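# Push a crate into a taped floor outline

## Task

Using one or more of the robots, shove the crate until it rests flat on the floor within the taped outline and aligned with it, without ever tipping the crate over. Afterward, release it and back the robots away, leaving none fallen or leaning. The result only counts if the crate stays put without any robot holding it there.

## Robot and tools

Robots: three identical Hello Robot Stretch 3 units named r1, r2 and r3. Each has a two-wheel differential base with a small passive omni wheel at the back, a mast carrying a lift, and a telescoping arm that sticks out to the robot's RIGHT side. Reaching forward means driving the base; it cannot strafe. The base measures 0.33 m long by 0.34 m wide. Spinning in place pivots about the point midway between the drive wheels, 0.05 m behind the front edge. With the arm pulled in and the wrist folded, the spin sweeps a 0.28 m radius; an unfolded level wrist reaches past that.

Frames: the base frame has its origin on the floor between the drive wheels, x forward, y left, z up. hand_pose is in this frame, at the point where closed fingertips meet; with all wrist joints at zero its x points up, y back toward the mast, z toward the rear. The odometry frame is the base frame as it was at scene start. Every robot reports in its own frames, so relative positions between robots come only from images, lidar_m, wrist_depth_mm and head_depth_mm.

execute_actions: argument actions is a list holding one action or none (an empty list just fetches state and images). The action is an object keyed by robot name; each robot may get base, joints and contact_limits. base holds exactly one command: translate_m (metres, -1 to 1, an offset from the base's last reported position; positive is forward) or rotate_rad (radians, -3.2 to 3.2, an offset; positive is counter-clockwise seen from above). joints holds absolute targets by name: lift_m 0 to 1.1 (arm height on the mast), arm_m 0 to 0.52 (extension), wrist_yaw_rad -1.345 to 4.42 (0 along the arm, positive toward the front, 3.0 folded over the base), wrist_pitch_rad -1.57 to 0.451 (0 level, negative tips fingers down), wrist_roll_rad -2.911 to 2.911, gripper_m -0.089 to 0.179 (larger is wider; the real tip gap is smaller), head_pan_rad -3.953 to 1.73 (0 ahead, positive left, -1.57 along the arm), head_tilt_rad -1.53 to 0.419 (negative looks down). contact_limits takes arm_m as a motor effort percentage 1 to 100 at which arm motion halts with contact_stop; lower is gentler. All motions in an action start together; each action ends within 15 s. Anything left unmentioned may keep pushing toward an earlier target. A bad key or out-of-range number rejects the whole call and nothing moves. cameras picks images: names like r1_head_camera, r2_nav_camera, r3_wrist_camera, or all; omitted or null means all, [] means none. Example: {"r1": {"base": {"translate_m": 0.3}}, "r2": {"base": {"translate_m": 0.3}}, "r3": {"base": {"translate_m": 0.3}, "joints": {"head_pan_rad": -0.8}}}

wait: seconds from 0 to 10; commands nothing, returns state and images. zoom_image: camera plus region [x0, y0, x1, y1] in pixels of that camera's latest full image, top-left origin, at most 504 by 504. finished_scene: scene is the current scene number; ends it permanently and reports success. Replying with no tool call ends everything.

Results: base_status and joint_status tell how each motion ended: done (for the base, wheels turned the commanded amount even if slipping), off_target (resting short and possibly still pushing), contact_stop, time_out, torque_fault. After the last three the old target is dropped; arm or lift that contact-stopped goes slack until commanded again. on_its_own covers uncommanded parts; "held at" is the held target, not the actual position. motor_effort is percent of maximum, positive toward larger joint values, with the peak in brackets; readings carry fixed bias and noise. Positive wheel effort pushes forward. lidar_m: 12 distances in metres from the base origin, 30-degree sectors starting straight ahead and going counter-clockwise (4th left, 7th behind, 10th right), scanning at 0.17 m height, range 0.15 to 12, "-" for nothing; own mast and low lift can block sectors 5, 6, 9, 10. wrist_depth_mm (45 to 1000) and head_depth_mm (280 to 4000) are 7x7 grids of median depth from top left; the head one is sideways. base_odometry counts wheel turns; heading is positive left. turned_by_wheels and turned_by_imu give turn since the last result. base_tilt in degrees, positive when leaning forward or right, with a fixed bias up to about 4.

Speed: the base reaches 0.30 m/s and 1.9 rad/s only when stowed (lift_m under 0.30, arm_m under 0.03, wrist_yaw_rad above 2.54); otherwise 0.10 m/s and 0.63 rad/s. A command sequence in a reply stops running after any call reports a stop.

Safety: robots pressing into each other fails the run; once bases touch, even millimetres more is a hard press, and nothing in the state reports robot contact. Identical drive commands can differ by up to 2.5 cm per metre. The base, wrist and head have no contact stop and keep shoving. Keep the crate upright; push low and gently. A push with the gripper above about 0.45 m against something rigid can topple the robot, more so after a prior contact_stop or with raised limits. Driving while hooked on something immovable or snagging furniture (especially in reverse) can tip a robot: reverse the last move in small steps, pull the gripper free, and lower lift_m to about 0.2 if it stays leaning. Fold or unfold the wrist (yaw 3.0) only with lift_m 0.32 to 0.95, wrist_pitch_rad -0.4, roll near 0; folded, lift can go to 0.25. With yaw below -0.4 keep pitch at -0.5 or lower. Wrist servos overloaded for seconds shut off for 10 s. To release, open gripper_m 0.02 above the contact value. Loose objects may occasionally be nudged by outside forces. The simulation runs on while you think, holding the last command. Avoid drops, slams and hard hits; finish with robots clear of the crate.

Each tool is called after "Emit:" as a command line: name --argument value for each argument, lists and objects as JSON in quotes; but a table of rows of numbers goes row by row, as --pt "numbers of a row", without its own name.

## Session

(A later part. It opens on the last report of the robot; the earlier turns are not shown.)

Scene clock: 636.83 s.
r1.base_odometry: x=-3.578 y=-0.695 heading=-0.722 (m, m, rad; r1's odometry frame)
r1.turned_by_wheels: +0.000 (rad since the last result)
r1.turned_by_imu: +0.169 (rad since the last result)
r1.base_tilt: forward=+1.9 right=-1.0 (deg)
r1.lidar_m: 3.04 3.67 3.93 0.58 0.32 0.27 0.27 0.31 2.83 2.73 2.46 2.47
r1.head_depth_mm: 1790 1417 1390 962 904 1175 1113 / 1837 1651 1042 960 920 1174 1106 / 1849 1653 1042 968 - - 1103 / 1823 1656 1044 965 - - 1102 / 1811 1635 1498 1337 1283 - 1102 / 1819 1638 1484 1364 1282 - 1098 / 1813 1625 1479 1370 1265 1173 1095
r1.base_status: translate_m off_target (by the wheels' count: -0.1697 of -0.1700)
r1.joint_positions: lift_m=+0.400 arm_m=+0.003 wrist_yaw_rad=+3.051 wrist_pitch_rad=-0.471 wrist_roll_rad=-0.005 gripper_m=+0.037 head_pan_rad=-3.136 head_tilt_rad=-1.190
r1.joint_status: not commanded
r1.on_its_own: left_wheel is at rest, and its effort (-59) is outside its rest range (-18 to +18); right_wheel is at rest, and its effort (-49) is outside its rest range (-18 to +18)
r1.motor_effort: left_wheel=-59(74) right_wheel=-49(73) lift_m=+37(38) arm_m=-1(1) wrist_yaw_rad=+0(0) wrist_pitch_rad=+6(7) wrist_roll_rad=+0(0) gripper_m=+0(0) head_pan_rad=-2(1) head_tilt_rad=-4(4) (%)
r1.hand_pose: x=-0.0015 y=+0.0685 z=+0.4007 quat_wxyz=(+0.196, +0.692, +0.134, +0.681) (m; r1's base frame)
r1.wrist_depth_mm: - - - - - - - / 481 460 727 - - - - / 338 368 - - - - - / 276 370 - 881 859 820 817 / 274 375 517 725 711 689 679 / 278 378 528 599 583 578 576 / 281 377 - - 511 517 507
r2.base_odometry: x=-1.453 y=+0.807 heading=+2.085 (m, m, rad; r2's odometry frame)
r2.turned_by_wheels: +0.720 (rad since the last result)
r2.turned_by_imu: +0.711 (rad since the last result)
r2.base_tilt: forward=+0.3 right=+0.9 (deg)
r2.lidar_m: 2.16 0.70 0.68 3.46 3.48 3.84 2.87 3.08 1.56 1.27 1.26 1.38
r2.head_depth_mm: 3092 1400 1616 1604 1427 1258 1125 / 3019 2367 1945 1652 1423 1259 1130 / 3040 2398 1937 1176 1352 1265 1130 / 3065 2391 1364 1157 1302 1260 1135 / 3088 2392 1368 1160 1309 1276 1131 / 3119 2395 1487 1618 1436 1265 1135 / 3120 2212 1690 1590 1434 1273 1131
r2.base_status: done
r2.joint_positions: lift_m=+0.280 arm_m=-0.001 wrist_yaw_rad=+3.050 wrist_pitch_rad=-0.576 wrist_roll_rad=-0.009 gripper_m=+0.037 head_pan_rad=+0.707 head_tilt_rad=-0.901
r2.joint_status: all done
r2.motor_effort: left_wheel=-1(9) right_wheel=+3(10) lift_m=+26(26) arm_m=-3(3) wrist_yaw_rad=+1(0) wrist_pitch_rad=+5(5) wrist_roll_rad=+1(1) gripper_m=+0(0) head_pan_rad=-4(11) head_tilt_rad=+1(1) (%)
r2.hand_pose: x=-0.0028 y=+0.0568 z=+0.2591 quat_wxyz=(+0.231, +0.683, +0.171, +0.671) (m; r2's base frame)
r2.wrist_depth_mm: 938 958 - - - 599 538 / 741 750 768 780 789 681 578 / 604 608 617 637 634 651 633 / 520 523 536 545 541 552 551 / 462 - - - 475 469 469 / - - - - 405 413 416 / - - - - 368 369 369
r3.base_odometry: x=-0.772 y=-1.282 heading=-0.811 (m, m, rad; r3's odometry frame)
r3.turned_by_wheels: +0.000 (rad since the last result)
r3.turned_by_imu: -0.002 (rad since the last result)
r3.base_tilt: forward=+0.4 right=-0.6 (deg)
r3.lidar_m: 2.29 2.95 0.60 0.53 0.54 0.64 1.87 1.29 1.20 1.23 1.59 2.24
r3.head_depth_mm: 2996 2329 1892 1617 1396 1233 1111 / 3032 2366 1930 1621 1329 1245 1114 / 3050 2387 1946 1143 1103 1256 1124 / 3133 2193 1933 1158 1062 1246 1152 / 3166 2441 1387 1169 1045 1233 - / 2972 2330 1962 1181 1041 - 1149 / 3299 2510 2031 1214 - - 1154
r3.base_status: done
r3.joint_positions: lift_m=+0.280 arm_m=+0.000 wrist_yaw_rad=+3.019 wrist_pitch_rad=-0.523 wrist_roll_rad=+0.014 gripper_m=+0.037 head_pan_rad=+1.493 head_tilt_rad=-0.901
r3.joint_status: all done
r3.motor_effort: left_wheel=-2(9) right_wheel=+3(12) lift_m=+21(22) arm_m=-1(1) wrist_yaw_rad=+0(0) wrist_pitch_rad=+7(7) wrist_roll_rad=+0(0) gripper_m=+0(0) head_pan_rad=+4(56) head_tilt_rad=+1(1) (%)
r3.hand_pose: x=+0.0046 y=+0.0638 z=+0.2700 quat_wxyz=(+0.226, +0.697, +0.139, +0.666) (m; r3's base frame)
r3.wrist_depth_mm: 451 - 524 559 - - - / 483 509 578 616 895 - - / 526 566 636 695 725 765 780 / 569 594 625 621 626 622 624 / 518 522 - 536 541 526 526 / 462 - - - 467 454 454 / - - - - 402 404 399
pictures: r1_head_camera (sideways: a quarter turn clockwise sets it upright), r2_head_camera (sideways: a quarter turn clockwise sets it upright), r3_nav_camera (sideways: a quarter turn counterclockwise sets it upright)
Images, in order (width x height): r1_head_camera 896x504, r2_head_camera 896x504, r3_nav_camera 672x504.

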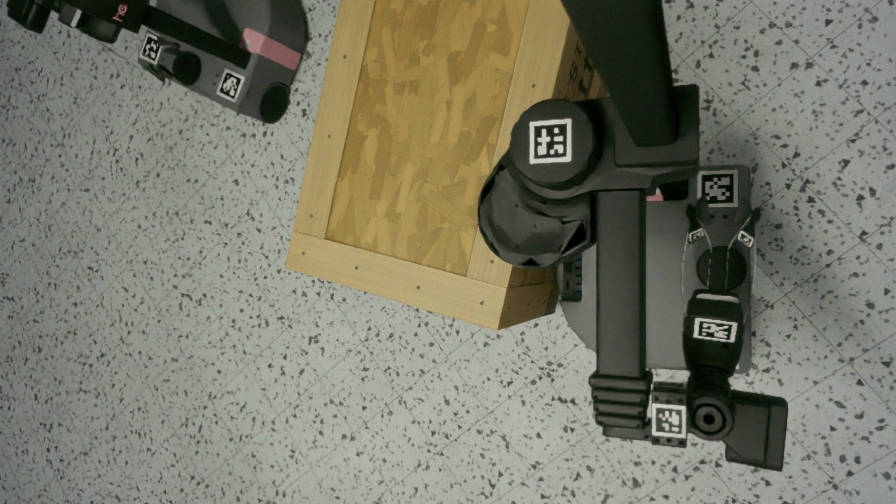

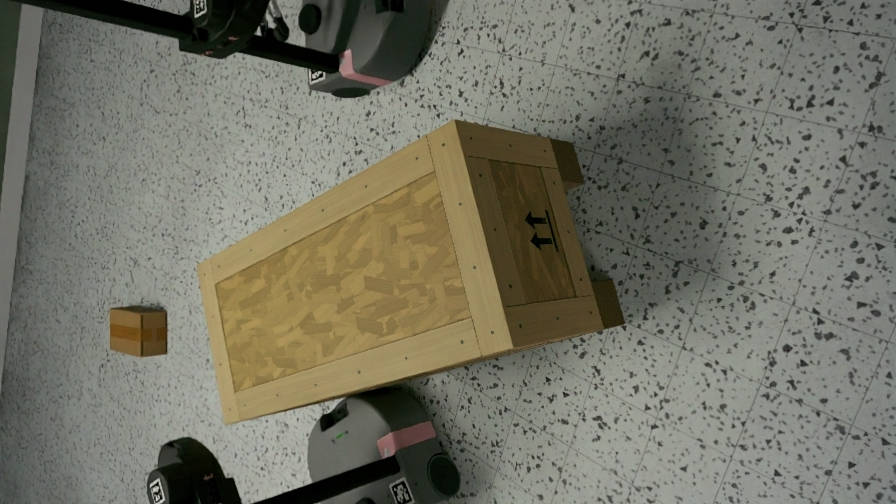

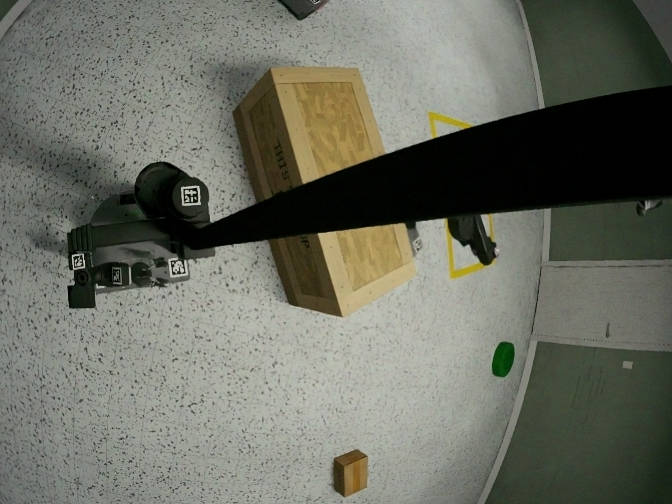

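Emit:
execute_actions --actions '[{"r1":{"base":{"rotate_rad":-0.27}},"r3":{"base":{"rotate_rad":-1.6},"joints":{"head_pan_rad":-3.14,"head_tilt_rad":-1.0}},"r2":{"base":{"translate_m":0.95}}}]' --cameras '[]'

Emit:
execute_actions --actions '[{"r1":{"base":{"translate_m":-0.17}},"r3":{"joints":{"lift_m":0.72}},"r2":{"base":{"rotate_rad":-0.74},"joints":{"head_pan_rad":-3.14,"head_tilt_rad":-1.0}}}]' --cameras '["r2_head_camera","r1_head_camera","r3_head_camera","r2_nav_camera"]'

Scene clock: 646.57 s.
r1.base_odometry: x=-3.577 y=-0.695 heading=-0.992 (m, m, rad; r1's odometry frame)
r1.turned_by_wheels: -0.270 (rad since the last result)
r1.turned_by_imu: -0.255 (rad since the last result)
r1.base_tilt: forward=+1.9 right=-1.0 (deg)
r1.lidar_m: 2.66 3.93 3.66 2.92 0.40 0.29 0.28 0.29 2.81 3.01 2.51 2.45
r1.head_depth_mm: 1859 1655 1051 966 1092 1182 1113 / 1743 1658 1048 961 1220 1168 1106 / 1283 1445 1043 968 - - 1106 / 1079 1435 1039 961 - - 1102 / 1819 1645 1039 947 1053 - 1099 / 1813 1625 1493 1357 1280 - 1101 / 1805 1623 1492 1362 1261 1174 1096
r1.base_status: done
r1.joint_positions: lift_m=+0.400 arm_m=+0.003 wrist_yaw_rad=+3.051 wrist_pitch_rad=-0.471 wrist_roll_rad=-0.005 gripper_m=+0.037 head_pan_rad=-3.136 head_tilt_rad=-1.190
r1.joint_status: not commanded
r1.on_its_own: right_wheel is at rest, and its effort (-22) is outside its rest range (-18 to +18)
r1.motor_effort: left_wheel=-5(39) right_wheel=-22(61) lift_m=+38(38) arm_m=-1(1) wrist_yaw_rad=+0(0) wrist_pitch_rad=+6(7) wrist_roll_rad=+0(0) gripper_m=+0(0) head_pan_rad=-1(1) head_tilt_rad=-4(4) (%)
r1.hand_pose: x=-0.0015 y=+0.0685 z=+0.4007 quat_wxyz=(+0.196, +0.692, +0.134, +0.681) (m; r1's base frame)
r1.wrist_depth_mm: - - - - - - - / 490 514 - - - - - / 354 499 - - - - - / 335 484 - 864 864 839 819 / 322 477 680 714 731 688 667 / 319 455 629 629 582 583 574 / 312 442 - - 511 513 491
r2.base_odometry: x=-1.920 y=+1.634 heading=+2.085 (m, m, rad; r2's odometry frame)
r2.turned_by_wheels: +0.000 (rad since the last result)
r2.turned_by_imu: +0.006 (rad since the last result)
r2.base_tilt: forward=+0.2 right=+0.9 (deg)
r2.lidar_m: 1.60 0.67 0.67 0.50 0.47 4.22 3.79 2.24 1.14 0.93 0.93 1.02
r2.head_depth_mm: 2498 2364 1937 1652 1435 1259 1127 / 2611 2390 1949 1646 1426 1268 1127 / 2700 2371 1966 1648 1431 1262 1137 / 2715 2366 1951 1645 1189 1223 1133 / 2786 2253 1813 1054 1187 1228 1132 / 2857 2420 1964 1041 1312 1243 1132 / 2972 2415 1966 1678 1441 1276 1131
r2.base_status: done
r2.joint_positions: lift_m=+0.280 arm_m=-0.001 wrist_yaw_rad=+3.050 wrist_pitch_rad=-0.576 wrist_roll_rad=-0.009 gripper_m=+0.037 head_pan_rad=+0.707 head_tilt_rad=-0.901
r2.joint_status: not commanded
r2.motor_effort: left_wheel=-2(8) right_wheel=+3(9) lift_m=+26(27) arm_m=-3(2) wrist_yaw_rad=+1(1) wrist_pitch_rad=+5(5) wrist_roll_rad=+1(1) gripper_m=+0(1) head_pan_rad=-4(4) head_tilt_rad=+0(1) (%)
r2.hand_pose: x=-0.0028 y=+0.0568 z=+0.2591 quat_wxyz=(+0.231, +0.683, +0.171, +0.671) (m; r2's base frame)
r2.wrist_depth_mm: 369 355 569 864 982 624 - / 454 404 637 778 642 524 785 / 595 468 627 624 641 568 653 / 522 520 531 545 541 540 549 / 461 - - - 468 466 475 / - - - - 406 414 419 / - - - - 367 369 367
r3.base_odometry: x=-0.772 y=-1.282 heading=-2.411 (m, m, rad; r3's odometry frame)
r3.turned_by_wheels: -1.600 (rad since the last result)
r3.turned_by_imu: -1.574 (rad since the last result)
r3.base_tilt: forward=+0.5 right=-0.6 (deg)
r3.lidar_m: 1.22 1.57 2.24 2.28 2.92 0.61 0.53 0.54 0.63 0.65 1.29 1.20
r3.head_depth_mm: 2444 2036 1735 1508 1338 1222 - / 2485 2063 1748 1088 1315 1250 - / 2529 1967 1230 1075 1295 1259 - / 2542 1182 1243 1076 1228 1247 - / 2509 1094 1441 1093 1165 1230 - / 2547 2161 1832 1102 1111 1249 1131 / 2668 2190 1842 1112 1055 1261 1132
r3.base_status: done
r3.joint_positions: lift_m=+0.280 arm_m=+0.000 wrist_yaw_rad=+3.019 wrist_pitch_rad=-0.523 wrist_roll_rad=+0.014 gripper_m=+0.037 head_pan_rad=-3.133 head_tilt_rad=-0.988
r3.joint_status: all done
r3.motor_effort: left_wheel=+2(12) right_wheel=-3(9) lift_m=+21(21) arm_m=-1(1) wrist_yaw_rad=+0(0) wrist_pitch_rad=+7(7) wrist_roll_rad=+0(0) gripper_m=-1(0) head_pan_rad=-6(56) head_tilt_rad=-5(15) (%)
r3.hand_pose: x=+0.0046 y=+0.0638 z=+0.2700 quat_wxyz=(+0.226, +0.697, +0.139, +0.666) (m; r3's base frame)
r3.wrist_depth_mm: - - - - - - - / 972 956 980 970 - - - / 750 752 748 758 761 780 783 / 622 610 616 616 620 621 623 / 516 517 - 537 541 525 527 / 461 - - - 470 452 456 / - - - - 402 399 402
pictures: none
No camera images: the call's "cameras" was empty. Leave "cameras" out to get every camera's image.

Scene clock: 651.40 s.
r1.base_odometry: x=-3.670 y=-0.553 heading=-0.992 (m, m, rad; r1's odometry frame)
r1.turned_by_wheels: +0.000 (rad since the last result)
r1.turned_by_imu: +0.137 (rad since the last result)
r1.base_tilt: forward=+1.9 right=-1.0 (deg)
r1.lidar_m: 2.94 3.82 3.74 0.47 0.30 0.27 0.27 0.33 2.73 2.99 2.55 2.56
r1.head_depth_mm: 1839 1660 1515 962 907 1171 1109 / 1848 1650 1335 962 916 1173 1106 / 1777 1423 1047 966 - - 1103 / 1829 1652 1047 964 - - 1105 / 1803 1647 1484 957 1270 - 1099 / 1834 1639 1493 1365 1276 - 1097 / 1805 1646 1491 1363 1255 1176 1088
r1.base_status: translate_m off_target (by the wheels' count: -0.1697 of -0.1700)
r1.joint_positions: lift_m=+0.400 arm_m=+0.003 wrist_yaw_rad=+3.050 wrist_pitch_rad=-0.471 wrist_roll_rad=-0.005 gripper_m=+0.037 head_pan_rad=-3.136 head_tilt_rad=-1.190
r1.joint_status: not commanded
r1.on_its_own: left_wheel is at rest, and its effort (-71) is outside its rest range (-18 to +18); right_wheel is at rest, and its effort (-44) is outside its rest range (-18 to +18)
r1.motor_effort: left_wheel=-71(98) right_wheel=-44(89) lift_m=+37(37) arm_m=-1(1) wrist_yaw_rad=+0(0) wrist_pitch_rad=+6(7) wrist_roll_rad=+0(0) gripper_m=+0(0) head_pan_rad=+0(1) head_tilt_rad=-4(4) (%)
r1.hand_pose: x=-0.0014 y=+0.0685 z=+0.4007 quat_wxyz=(+0.196, +0.692, +0.134, +0.681) (m; r1's base frame)
r1.wrist_depth_mm: - - - - - - - / 483 465 573 - - - - / 337 342 - - - - 979 / 267 329 - 829 892 829 820 / 263 345 462 740 742 686 682 / 269 353 492 619 592 578 577 / 274 362 - - 519 515 505
r2.base_odometry: x=-1.920 y=+1.634 heading=+1.345 (m, m, rad; r2's odometry frame)
r2.turned_by_wheels: -0.740 (rad since the last result)
r2.turned_by_imu: -0.732 (rad since the last result)
r2.base_tilt: forward=+0.2 right=+0.9 (deg)
r2.lidar_m: 0.95 1.26 2.88 0.67 0.56 0.43 0.42 3.81 3.81 1.38 0.97 0.93
r2.head_depth_mm: 2485 2053 1747 1073 964 1186 1142 / 2489 2065 1758 1079 972 1200 - / 2520 2065 1769 1144 1014 1246 - / 2535 2056 1773 1534 1371 1248 - / 2537 2102 1780 1550 1381 1234 - / 2526 2089 1776 1556 1379 1237 1147 / 2546 2110 1778 1551 1371 1234 1119
r2.base_status: done
r2.joint_positions: lift_m=+0.280 arm_m=-0.001 wrist_yaw_rad=+3.050 wrist_pitch_rad=-0.576 wrist_roll_rad=-0.009 gripper_m=+0.037 head_pan_rad=-3.133 head_tilt_rad=-0.988
r2.joint_status: all done
r2.motor_effort: left_wheel=+2(12) right_wheel=-2(8) lift_m=+26(26) arm_m=-2(3) wrist_yaw_rad=+1(0) wrist_pitch_rad=+5(5) wrist_roll_rad=+1(1) gripper_m=+0(0) head_pan_rad=-5(50) head_tilt_rad=-5(13) (%)
r2.hand_pose: x=-0.0028 y=+0.0568 z=+0.2591 quat_wxyz=(+0.231, +0.683, +0.171, +0.671) (m; r2's base frame)
r2.wrist_depth_mm: 510 664 593 648 - - - / 508 689 603 643 789 787 811 / 504 615 627 635 633 645 652 / 484 516 525 546 537 545 546 / 446 - - - 472 473 475 / - - - - 399 411 418 / - - - - 361 365 371
r3.base_odometry: x=-0.772 y=-1.282 heading=-2.411 (m, m, rad; r3's odometry frame)
r3.turned_by_wheels: +0.000 (rad since the last result)
r3.turned_by_imu: -0.001 (rad since the last result)
r3.base_tilt: forward=+0.4 right=-0.6 (deg)
r3.lidar_m: 1.22 1.57 2.24 2.27 2.91 0.44 0.42 0.44 0.60 0.56 1.29 1.21
r3.head_depth_mm: 2435 2033 1742 1536 - - 1109 / 2483 2044 1736 1095 - - - / 2512 1241 1755 1091 - - - / 2558 1077 1502 1084 1007 1263 - / 2383 1051 1773 1088 1016 1261 1121 / 2650 2130 1817 1102 1022 1260 1131 / 2644 2165 1846 1111 1032 - -
r3.base_status: not commanded
r3.joint_positions: lift_m=+0.720 arm_m=+0.000 wrist_yaw_rad=+3.019 wrist_pitch_rad=-0.523 wrist_roll_rad=+0.014 gripper_m=+0.037 head_pan_rad=-3.133 head_tilt_rad=-0.988
r3.joint_status: all done
r3.motor_effort: left_wheel=+2(3) right_wheel=-3(3) lift_m=+29(29) arm_m=-1(1) wrist_yaw_rad=+0(0) wrist_pitch_rad=+7(7) wrist_roll_rad=+0(0) gripper_m=+1(1) head_pan_rad=-4(4) head_tilt_rad=-5(5) (%)
r3.hand_pose: x=+0.0046 y=+0.0638 z=+0.7097 quat_wxyz=(+0.226, +0.697, +0.139, +0.666) (m; r3's base frame)
r3.wrist_depth_mm: - - - - - - - / - - - - - - - / - - - - - - - / - - - - - - - / - - - - - - - / 928 937 - 927 960 952 939 / 834 823 811 819 816 841 842
pictures: r1_head_camera (sideways: a quarter turn clockwise sets it upright), r2_head_camera (sideways: a quarter turn clockwise sets it upright), r2_nav_camera (sideways: a quarter turn counterclockwise sets it upright), r3_head_camera (sideways: a quarter turn clockwise sets it upright)
Images, in order (width x height): r1_head_camera 896x504, r2_head_camera 896x504, r2_nav_camera 672x504, r3_head_camera 896x504.

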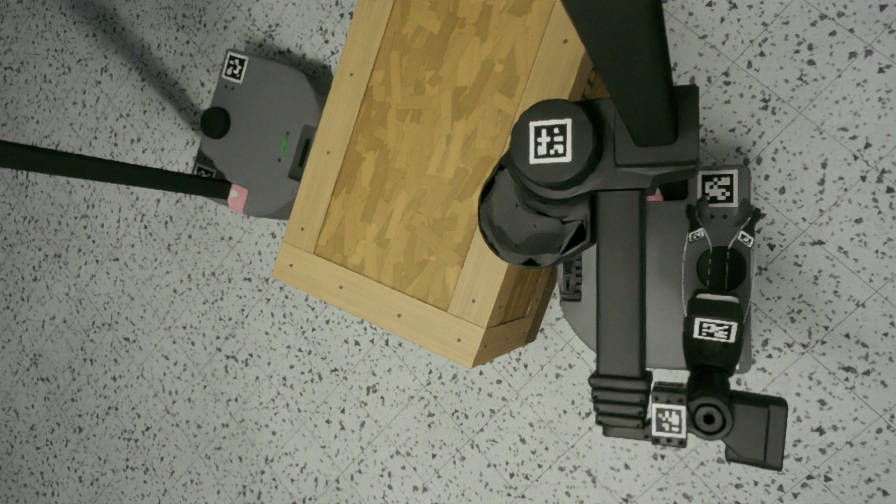

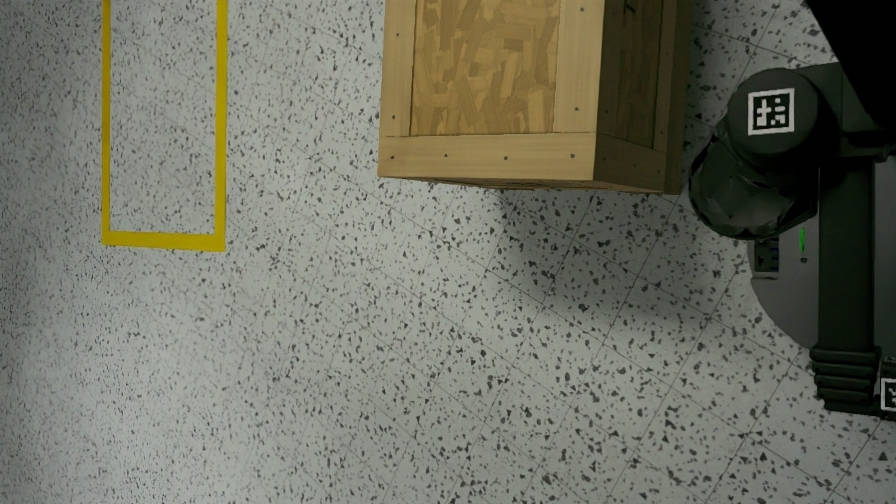

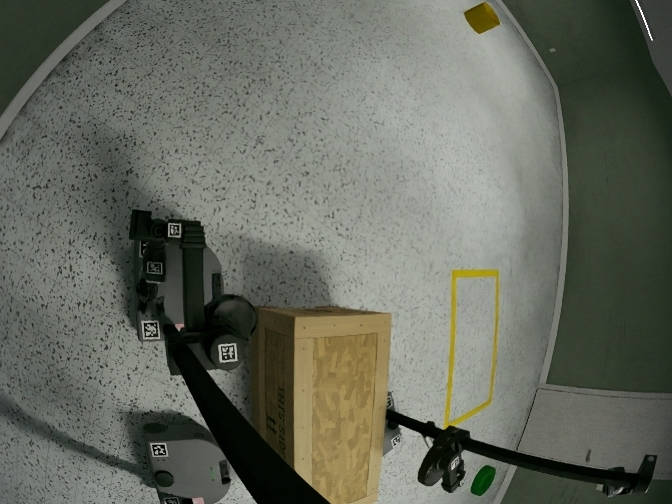

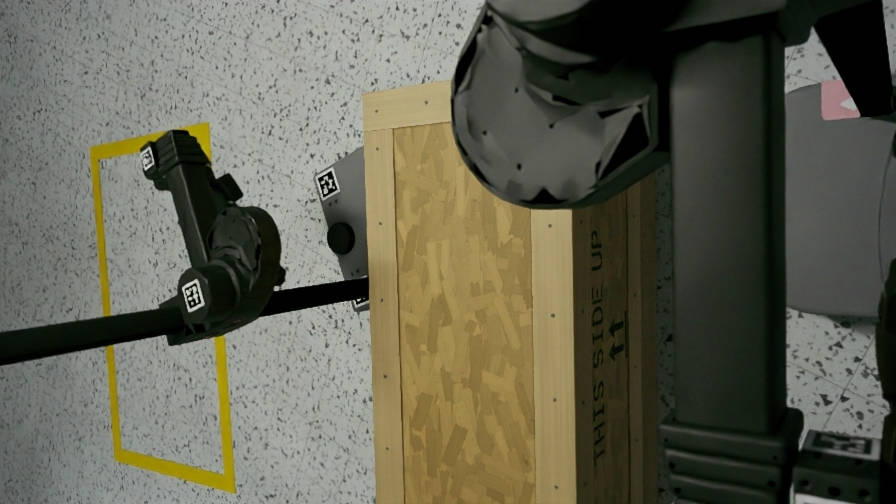

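Emit:
execute_actions --actions '[{"r1":{"base":{"translate_m":1.0},"joints":{"lift_m":0.28,"head_tilt_rad":-0.8}},"r3":{"base":{"rotate_rad":0.8}},"r2":{"base":{"rotate_rad":1.59}}}]' --cameras '[]'

Emit:
execute_actions --actions '[{"r1":{"base":{"translate_m":0.9}},"r3":{"base":{"translate_m":-0.16}},"r2":{"base":{"translate_m":0.185}}}]' --cameras '[]'

Emit:
execute_actions --actions '[{"r1":{"base":{"rotate_rad":-0.45}},"r3":{"base":{"rotate_rad":-0.7}},"r2":{"base":{"rotate_rad":-1.6}}}]' --cameras '["r2_head_camera","r1_head_camera","r3_nav_camera","r2_nav_camera"]'

Scene clock: 680.20 s.
r1.base_odometry: x=-3.123 y=-1.390 heading=-0.992 (m, m, rad; r1's odometry frame)
r1.turned_by_wheels: +0.000 (rad since the last result)
r1.turned_by_imu: -0.002 (rad since the last result)
r1.base_tilt: forward=+1.9 right=-1.0 (deg)
r1.lidar_m: 2.13 3.60 3.14 3.33 2.88 1.20 1.20 3.40 3.37 2.19 1.83 1.86
r1.head_depth_mm: 2691 2902 1588 1516 1507 1297 1128 / 2822 3052 1573 1593 1510 1297 1150 / 3143 2885 1575 1657 1494 1297 1193 / 3555 2997 1601 1706 1501 1284 1171 / 3742 2988 2185 1759 1508 1284 1142 / 3717 2988 2234 1791 1498 1290 1127 / 3336 2990 2244 1796 1500 1282 1127
r1.base_status: done
r1.joint_positions: lift_m=+0.280 arm_m=+0.003 wrist_yaw_rad=+3.050 wrist_pitch_rad=-0.471 wrist_roll_rad=-0.005 gripper_m=+0.037 head_pan_rad=-3.136 head_tilt_rad=-0.803
r1.joint_status: all done
r1.motor_effort: left_wheel=+2(57) right_wheel=+0(40) lift_m=+21(33) arm_m=-1(1) wrist_yaw_rad=+0(1) wrist_pitch_rad=+6(6) wrist_roll_rad=+0(0) gripper_m=+0(0) head_pan_rad=-1(1) head_tilt_rad=+0(17) (%)
r1.hand_pose: x=-0.0014 y=+0.0685 z=+0.2814 quat_wxyz=(+0.196, +0.692, +0.134, +0.681) (m; r1's base frame)
r1.wrist_depth_mm: - - - - - - - / - - - - - - - / 990 923 - 917 831 779 781 / 731 750 - 696 671 628 619 / 598 584 578 551 555 527 519 / 513 509 - - - 459 444 / 450 - - - 401 390 386
r2.base_odometry: x=-1.920 y=+1.634 heading=+2.935 (m, m, rad; r2's odometry frame)
r2.turned_by_wheels: +1.590 (rad since the last result)
r2.turned_by_imu: +1.568 (rad since the last result)
r2.base_tilt: forward=+0.2 right=+1.0 (deg)
r2.lidar_m: 0.67 0.56 0.43 0.42 3.79 3.82 1.37 0.97 0.92 0.95 1.27 2.88
r2.head_depth_mm: 2482 2070 1767 1540 1358 1222 1132 / 2444 2054 1773 1533 1359 1238 - / 2206 2078 1778 1534 1368 1262 - / 1822 1981 1769 1545 1370 1251 - / 1541 1742 1781 1548 1372 1237 - / 1335 1485 1667 1556 1375 1238 1146 / 1182 1294 1441 1527 1375 1232 1115
r2.base_status: done
r2.joint_positions: lift_m=+0.280 arm_m=-0.001 wrist_yaw_rad=+3.050 wrist_pitch_rad=-0.576 wrist_roll_rad=-0.009 gripper_m=+0.037 head_pan_rad=-3.134 head_tilt_rad=-0.988
r2.joint_status: not commanded
r2.motor_effort: left_wheel=-2(9) right_wheel=+3(12) lift_m=+26(26) arm_m=-3(3) wrist_yaw_rad=+1(0) wrist_pitch_rad=+5(5) wrist_roll_rad=+1(1) gripper_m=+0(0) head_pan_rad=-3(4) head_tilt_rad=-5(5) (%)
r2.hand_pose: x=-0.0028 y=+0.0568 z=+0.2591 quat_wxyz=(+0.231, +0.683, +0.171, +0.671) (m; r2's base frame)
r2.wrist_depth_mm: 963 954 - 905 450 453 457 / 744 759 772 738 505 509 517 / 612 623 620 605 574 588 598 / 519 517 531 550 538 537 549 / 461 - - - 476 473 479 / - - - - 405 414 417 / - - - - 365 369 369
r3.base_odometry: x=-0.772 y=-1.282 heading=-1.611 (m, m, rad; r3's odometry frame)
r3.turned_by_wheels: +0.800 (rad since the last result)
r3.turned_by_imu: +0.789 (rad since the last result)
r3.base_tilt: forward=+0.4 right=-0.5 (deg)
r3.lidar_m: 2.11 2.24 2.48 3.56 0.42 0.42 0.50 0.66 0.67 1.21 1.21 1.33
r3.head_depth_mm: 2416 2033 1727 1073 - - 1109 / 2470 2071 1224 1096 - - - / 2512 2073 1232 1094 - - - / 2555 2108 1788 1146 1349 1277 - / 2593 2119 1802 1566 1378 1288 1126 / 2649 2151 1821 1586 1326 1307 1132 / 2660 2190 1844 1321 1231 - -
r3.base_status: done
r3.joint_positions: lift_m=+0.720 arm_m=+0.000 wrist_yaw_rad=+3.019 wrist_pitch_rad=-0.523 wrist_roll_rad=+0.014 gripper_m=+0.037 head_pan_rad=-3.133 head_tilt_rad=-0.988
r3.joint_status: not commanded
r3.motor_effort: left_wheel=-1(8) right_wheel=+3(8) lift_m=+29(29) arm_m=-1(1) wrist_yaw_rad=+0(1) wrist_pitch_rad=+7(7) wrist_roll_rad=+0(0) gripper_m=+0(0) head_pan_rad=-4(5) head_tilt_rad=-5(5) (%)
r3.hand_pose: x=+0.0046 y=+0.0638 z=+0.7097 quat_wxyz=(+0.226, +0.697, +0.139, +0.666) (m; r3's base frame)
r3.wrist_depth_mm: - - - - - - - / - - - - - - - / - - - - - - - / 691 691 - - - - - / 581 581 - - - - - / 511 568 - 932 979 934 949 / 483 595 797 836 830 824 827
pictures: none
No camera images: the call's "cameras" was empty. Leave "cameras" out to get every camera's image.

Scene clock: 684.97 s.
r1.base_odometry: x=-2.631 y=-2.144 heading=-0.992 (m, m, rad; r1's odometry frame)
r1.turned_by_wheels: +0.000 (rad since the last result)
r1.turned_by_imu: -0.002 (rad since the last result)
r1.base_tilt: forward=+1.9 right=-1.0 (deg)
r1.lidar_m: 1.39 2.37 2.83 2.84 3.50 2.03 2.05 4.00 2.56 1.41 1.22 1.22
r1.head_depth_mm: 3185 2663 2264 1806 1510 1280 1131 / 3547 2117 2176 1804 1498 1287 1155 / 3804 2214 2246 1791 1507 1293 1185 / - 2265 2239 1782 1514 1298 1171 / - 2989 2259 1799 1509 1281 1150 / - 3011 2263 1802 1508 1285 1122 / 3866 2995 2256 1793 1490 1285 1131
r1.base_status: done
r1.joint_positions: lift_m=+0.280 arm_m=+0.003 wrist_yaw_rad=+3.050 wrist_pitch_rad=-0.471 wrist_roll_rad=-0.005 gripper_m=+0.037 head_pan_rad=-3.136 head_tilt_rad=-0.803
r1.joint_status: not commanded
r1.motor_effort: left_wheel=+1(13) right_wheel=-1(7) lift_m=+20(21) arm_m=+0(1) wrist_yaw_rad=+0(0) wrist_pitch_rad=+7(6) wrist_roll_rad=+0(0) gripper_m=+0(0) head_pan_rad=-1(1) head_tilt_rad=+0(0) (%)
r1.hand_pose: x=-0.0014 y=+0.0685 z=+0.2814 quat_wxyz=(+0.196, +0.692, +0.134, +0.681) (m; r1's base frame)
r1.wrist_depth_mm: - - - - - - - / - - - - - - - / - 937 - 878 852 805 796 / 759 717 - 686 661 647 628 / 603 596 577 551 567 522 515 / 496 501 - - - 454 447 / 440 - - - 406 400 385
r2.base_odometry: x=-2.101 y=+1.672 heading=+2.935 (m, m, rad; r2's odometry frame)
r2.turned_by_wheels: +0.000 (rad since the last result)
r2.turned_by_imu: +0.001 (rad since the last result)
r2.base_tilt: forward=+0.2 right=+1.0 (deg)
r2.lidar_m: 0.38 0.48 0.41 0.41 3.97 3.93 1.50 1.06 1.01 1.04 1.39 2.72
r2.head_depth_mm: 2483 2067 1776 1521 1369 1226 1138 / 2525 2065 1762 1542 1356 1248 - / 2343 2077 1776 1536 1369 1255 - / 1995 2036 1775 1536 1362 1246 - / 1682 1922 1778 1552 1370 1227 - / 1459 1629 1737 1542 1377 1234 1149 / 1283 1417 1561 1553 1381 1234 1118
r2.base_status: done
r2.joint_positions: lift_m=+0.280 arm_m=-0.001 wrist_yaw_rad=+3.050 wrist_pitch_rad=-0.576 wrist_roll_rad=-0.009 gripper_m=+0.037 head_pan_rad=-3.134 head_tilt_rad=-0.989
r2.joint_status: not commanded
r2.motor_effort: left_wheel=-2(8) right_wheel=+3(10) lift_m=+26(26) arm_m=-3(3) wrist_yaw_rad=+1(1) wrist_pitch_rad=+5(5) wrist_roll_rad=+1(1) gripper_m=+0(1) head_pan_rad=-5(4) head_tilt_rad=-5(4) (%)
r2.hand_pose: x=-0.0028 y=+0.0568 z=+0.2591 quat_wxyz=(+0.231, +0.683, +0.171, +0.671) (m; r2's base frame)
r2.wrist_depth_mm: 988 948 415 425 427 443 443 / 749 753 474 478 483 489 503 / 604 615 533 550 558 427 393 / 520 525 528 548 517 326 328 / 464 - - - 437 290 283 / - - - - 389 294 254 / - - - - 367 324 256
r3.base_odometry: x=-0.766 y=-1.122 heading=-1.611 (m, m, rad; r3's odometry frame)
r3.turned_by_wheels: +0.000 (rad since the last result)
r3.turned_by_imu: +0.000 (rad since the last result)
r3.base_tilt: forward=+0.4 right=-0.6 (deg)
r3.lidar_m: 2.21 2.39 2.65 0.36 0.31 0.31 0.37 0.46 0.37 1.27 1.26 1.40
r3.head_depth_mm: 2446 2037 1737 1073 - - 1109 / 2478 2048 1741 1093 - - - / 2493 2086 1769 1091 - - - / 2559 2115 1783 1082 1247 1274 - / 2590 2142 1800 1558 1381 1287 1122 / 2605 2147 1817 1576 1392 1118 1118 / 2677 2170 1848 1597 824 - -
r3.base_status: done
r3.joint_positions: lift_m=+0.720 arm_m=+0.000 wrist_yaw_rad=+3.019 wrist_pitch_rad=-0.523 wrist_roll_rad=+0.014 gripper_m=+0.037 head_pan_rad=-3.133 head_tilt_rad=-0.988
r3.joint_status: not commanded
r3.motor_effort: left_wheel=-2(10) right_wheel=+3(4) lift_m=+29(29) arm_m=-1(2) wrist_yaw_rad=-1(0) wrist_pitch_rad=+7(7) wrist_roll_rad=+0(0) gripper_m=+0(0) head_pan_rad=-5(5) head_tilt_rad=-5(7) (%)
r3.hand_pose: x=+0.0046 y=+0.0638 z=+0.7097 quat_wxyz=(+0.226, +0.697, +0.139, +0.666) (m; r3's base frame)
r3.wrist_depth_mm: - - - - - - - / - - - - - - - / - - - - - - - / - 698 687 - - - - / 590 586 - - - - - / 508 510 - 923 977 953 938 / 443 460 615 829 836 833 821
pictures: none
No camera images: the call's "cameras" was empty. Leave "cameras" out to get every camera's image.

Scene clock: 687.40 s.
r1.base_odometry: x=-2.631 y=-2.144 heading=-1.442 (m, m, rad; r1's odometry frame)
r1.turned_by_wheels: -0.450 (rad since the last result)
r1.turned_by_imu: -0.450 (rad since the last result)
r1.base_tilt: forward=+1.9 right=-0.9 (deg)
r1.lidar_m: 1.22 1.47 2.71 2.82 3.93 3.49 2.04 2.06 4.01 2.25 1.37 1.22
r1.head_depth_mm: 3017 3028 2267 1798 1505 1286 1129 / 3100 3007 2258 1803 1512 1290 1153 / 3155 2985 2253 1807 1493 1289 1196 / 3266 2998 2240 1812 1507 1284 1174 / 3333 2767 2240 1786 1489 1286 1145 / 3375 2124 2201 1820 1498 1290 1127 / 3568 2101 2142 1799 1499 1283 1126
r1.base_status: done
r1.joint_positions: lift_m=+0.280 arm_m=+0.003 wrist_yaw_rad=+3.050 wrist_pitch_rad=-0.471 wrist_roll_rad=-0.005 gripper_m=+0.037 head_pan_rad=-3.136 head_tilt_rad=-0.803
r1.joint_status: not commanded
r1.motor_effort: left_wheel=+3(12) right_wheel=-2(6) lift_m=+21(21) arm_m=-1(1) wrist_yaw_rad=+0(1) wrist_pitch_rad=+6(6) wrist_roll_rad=+0(0) gripper_m=-1(0) head_pan_rad=-1(1) head_tilt_rad=+0(0) (%)
r1.hand_pose: x=-0.0014 y=+0.0685 z=+0.2814 quat_wxyz=(+0.196, +0.692, +0.134, +0.681) (m; r1's base frame)
r1.wrist_depth_mm: - - - - - - - / - - - - - - - / 985 944 - 863 830 799 798 / 750 715 - 685 678 621 616 / 597 588 565 558 556 525 523 / 507 512 - - - 456 445 / 439 - - - 396 399 388
r2.base_odometry: x=-2.101 y=+1.672 heading=+1.335 (m, m, rad; r2's odometry frame)
r2.turned_by_wheels: -1.600 (rad since the last result)
r2.turned_by_imu: -1.580 (rad since the last result)
r2.base_tilt: forward=+0.2 right=+0.9 (deg)
r2.lidar_m: 1.04 1.37 2.72 0.38 0.54 0.42 0.41 5.03 3.93 1.52 1.06 1.01
r2.head_depth_mm: 2507 2065 1745 1072 964 1056 996 / 2488 2068 1750 1072 968 1198 - / 2462 2082 1756 1077 973 1147 - / 2392 2092 1766 1079 977 1205 - / 2447 2067 1785 1516 1331 1232 - / 2531 2085 1775 1550 1370 1230 1149 / 2543 2113 1782 1558 1378 1232 1122
r2.base_status: done
r2.joint_positions: lift_m=+0.280 arm_m=-0.001 wrist_yaw_rad=+3.050 wrist_pitch_rad=-0.576 wrist_roll_rad=-0.009 gripper_m=+0.037 head_pan_rad=-3.134 head_tilt_rad=-0.989
r2.joint_status: not commanded
r2.motor_effort: left_wheel=+3(14) right_wheel=-2(8) lift_m=+26(26) arm_m=-3(3) wrist_yaw_rad=+0(1) wrist_pitch_rad=+5(5) wrist_roll_rad=+0(1) gripper_m=+0(0) head_pan_rad=-4(4) head_tilt_rad=-5(4) (%)
r2.hand_pose: x=-0.0028 y=+0.0568 z=+0.2591 quat_wxyz=(+0.231, +0.683, +0.171, +0.671) (m; r2's base frame)
r2.wrist_depth_mm: 499 651 - - - - - / 482 451 449 773 783 799 822 / 390 367 380 637 637 647 655 / 451 362 385 552 535 551 550 / 446 - - - 473 471 470 / - - - - 402 413 416 / - - - - 366 371 372
r3.base_odometry: x=-0.766 y=-1.122 heading=-2.311 (m, m, rad; r3's odometry frame)
r3.turned_by_wheels: -0.700 (rad since the last result)
r3.turned_by_imu: -0.691 (rad since the last result)
r3.base_tilt: forward=+0.4 right=-0.6 (deg)
r3.lidar_m: 1.31 1.80 2.39 2.49 0.40 0.32 0.31 0.34 0.50 0.25 1.31 1.26
r3.head_depth_mm: 2429 2040 1735 1075 - - 1106 / 2483 2060 1743 1328 - - - / 2520 2084 1773 1090 - - - / 2456 2107 1784 1081 955 959 - / 2424 2126 1794 1089 962 1007 1122 / 2634 2158 1819 1101 973 1022 975 / 2687 2186 1850 1104 982 - -
r3.base_status: done
r3.joint_positions: lift_m=+0.720 arm_m=+0.000 wrist_yaw_rad=+3.019 wrist_pitch_rad=-0.523 wrist_roll_rad=+0.014 gripper_m=+0.037 head_pan_rad=-3.133 head_tilt_rad=-0.988
r3.joint_status: not commanded
r3.motor_effort: left_wheel=+2(6) right_wheel=-3(7) lift_m=+29(29) arm_m=-2(2) wrist_yaw_rad=+0(0) wrist_pitch_rad=+7(7) wrist_roll_rad=+0(0) gripper_m=+1(0) head_pan_rad=-5(5) head_tilt_rad=-4(5) (%)
r3.hand_pose: x=+0.0046 y=+0.0638 z=+0.7097 quat_wxyz=(+0.226, +0.697, +0.139, +0.666) (m; r3's base frame)
r3.wrist_depth_mm: - - - - - - - / - - - - - - - / - - - - - - - / - - - - - - - / - - - - - - - / 503 559 - 935 971 961 959 / 448 527 804 826 829 837 832
pictures: r1_head_camera (sideways: a quarter turn clockwise sets it upright), r2_head_camera (sideways: a quarter turn clockwise sets it upright), r2_nav_camera (sideways: a quarter turn counterclockwise sets it upright), r3_nav_camera (sideways: a quarter turn counterclockwise sets it upright)
Images, in order (width x height): r1_head_camera 896x504, r2_head_camera 896x504, r2_nav_camera 672x504, r3_nav_camera 672x504.

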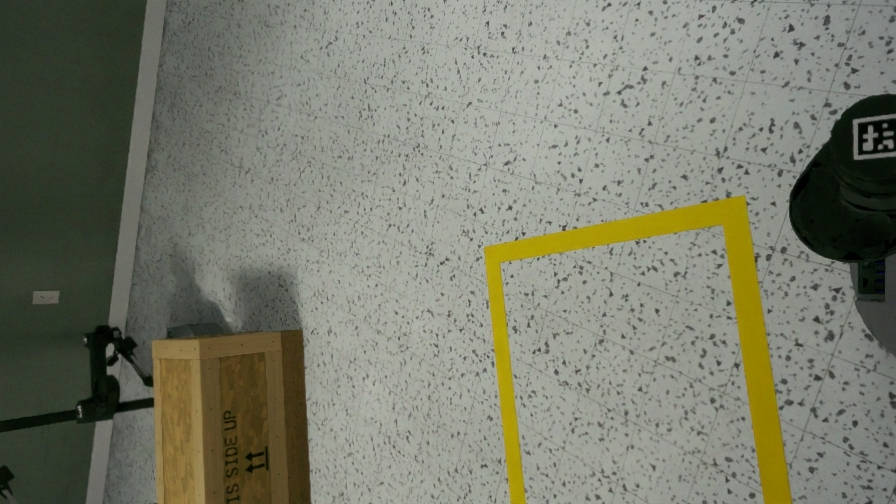

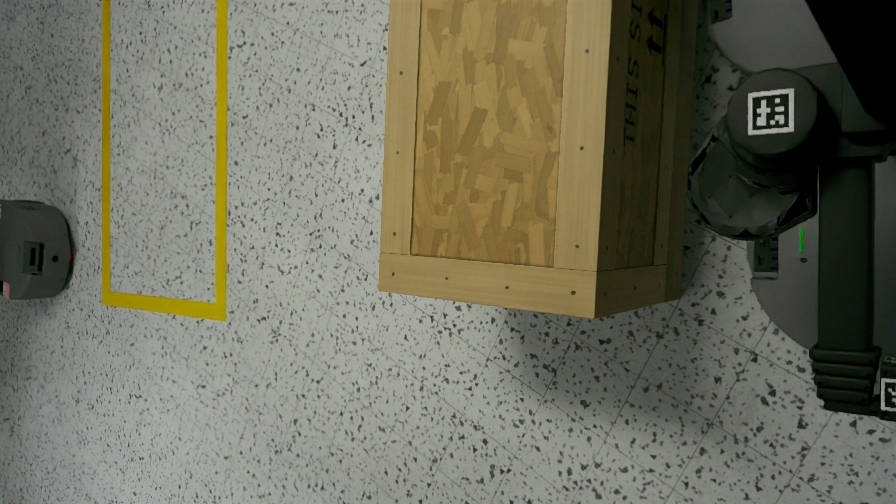

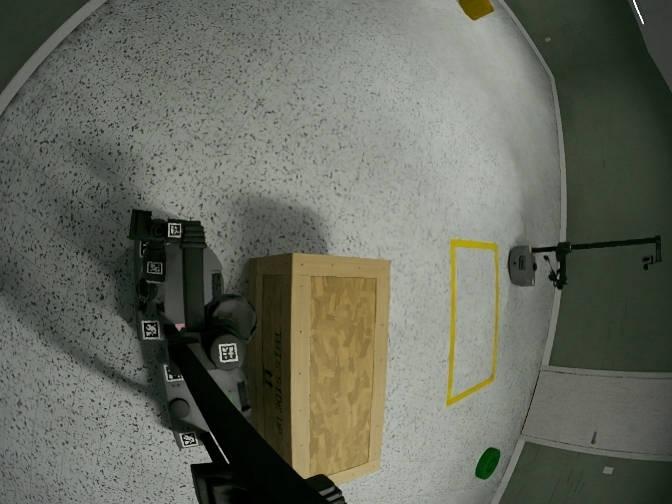

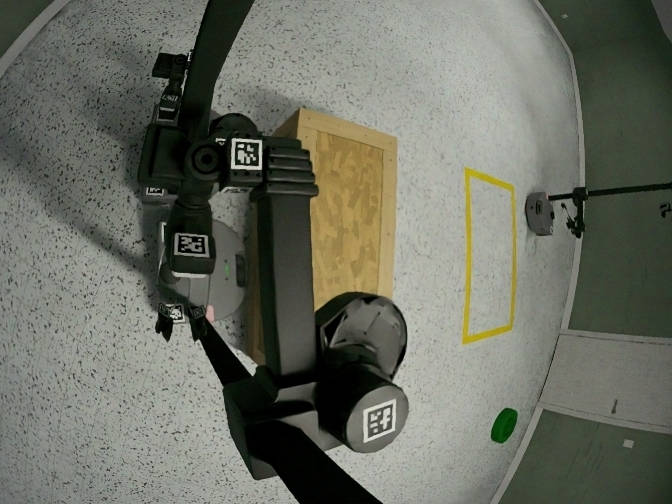

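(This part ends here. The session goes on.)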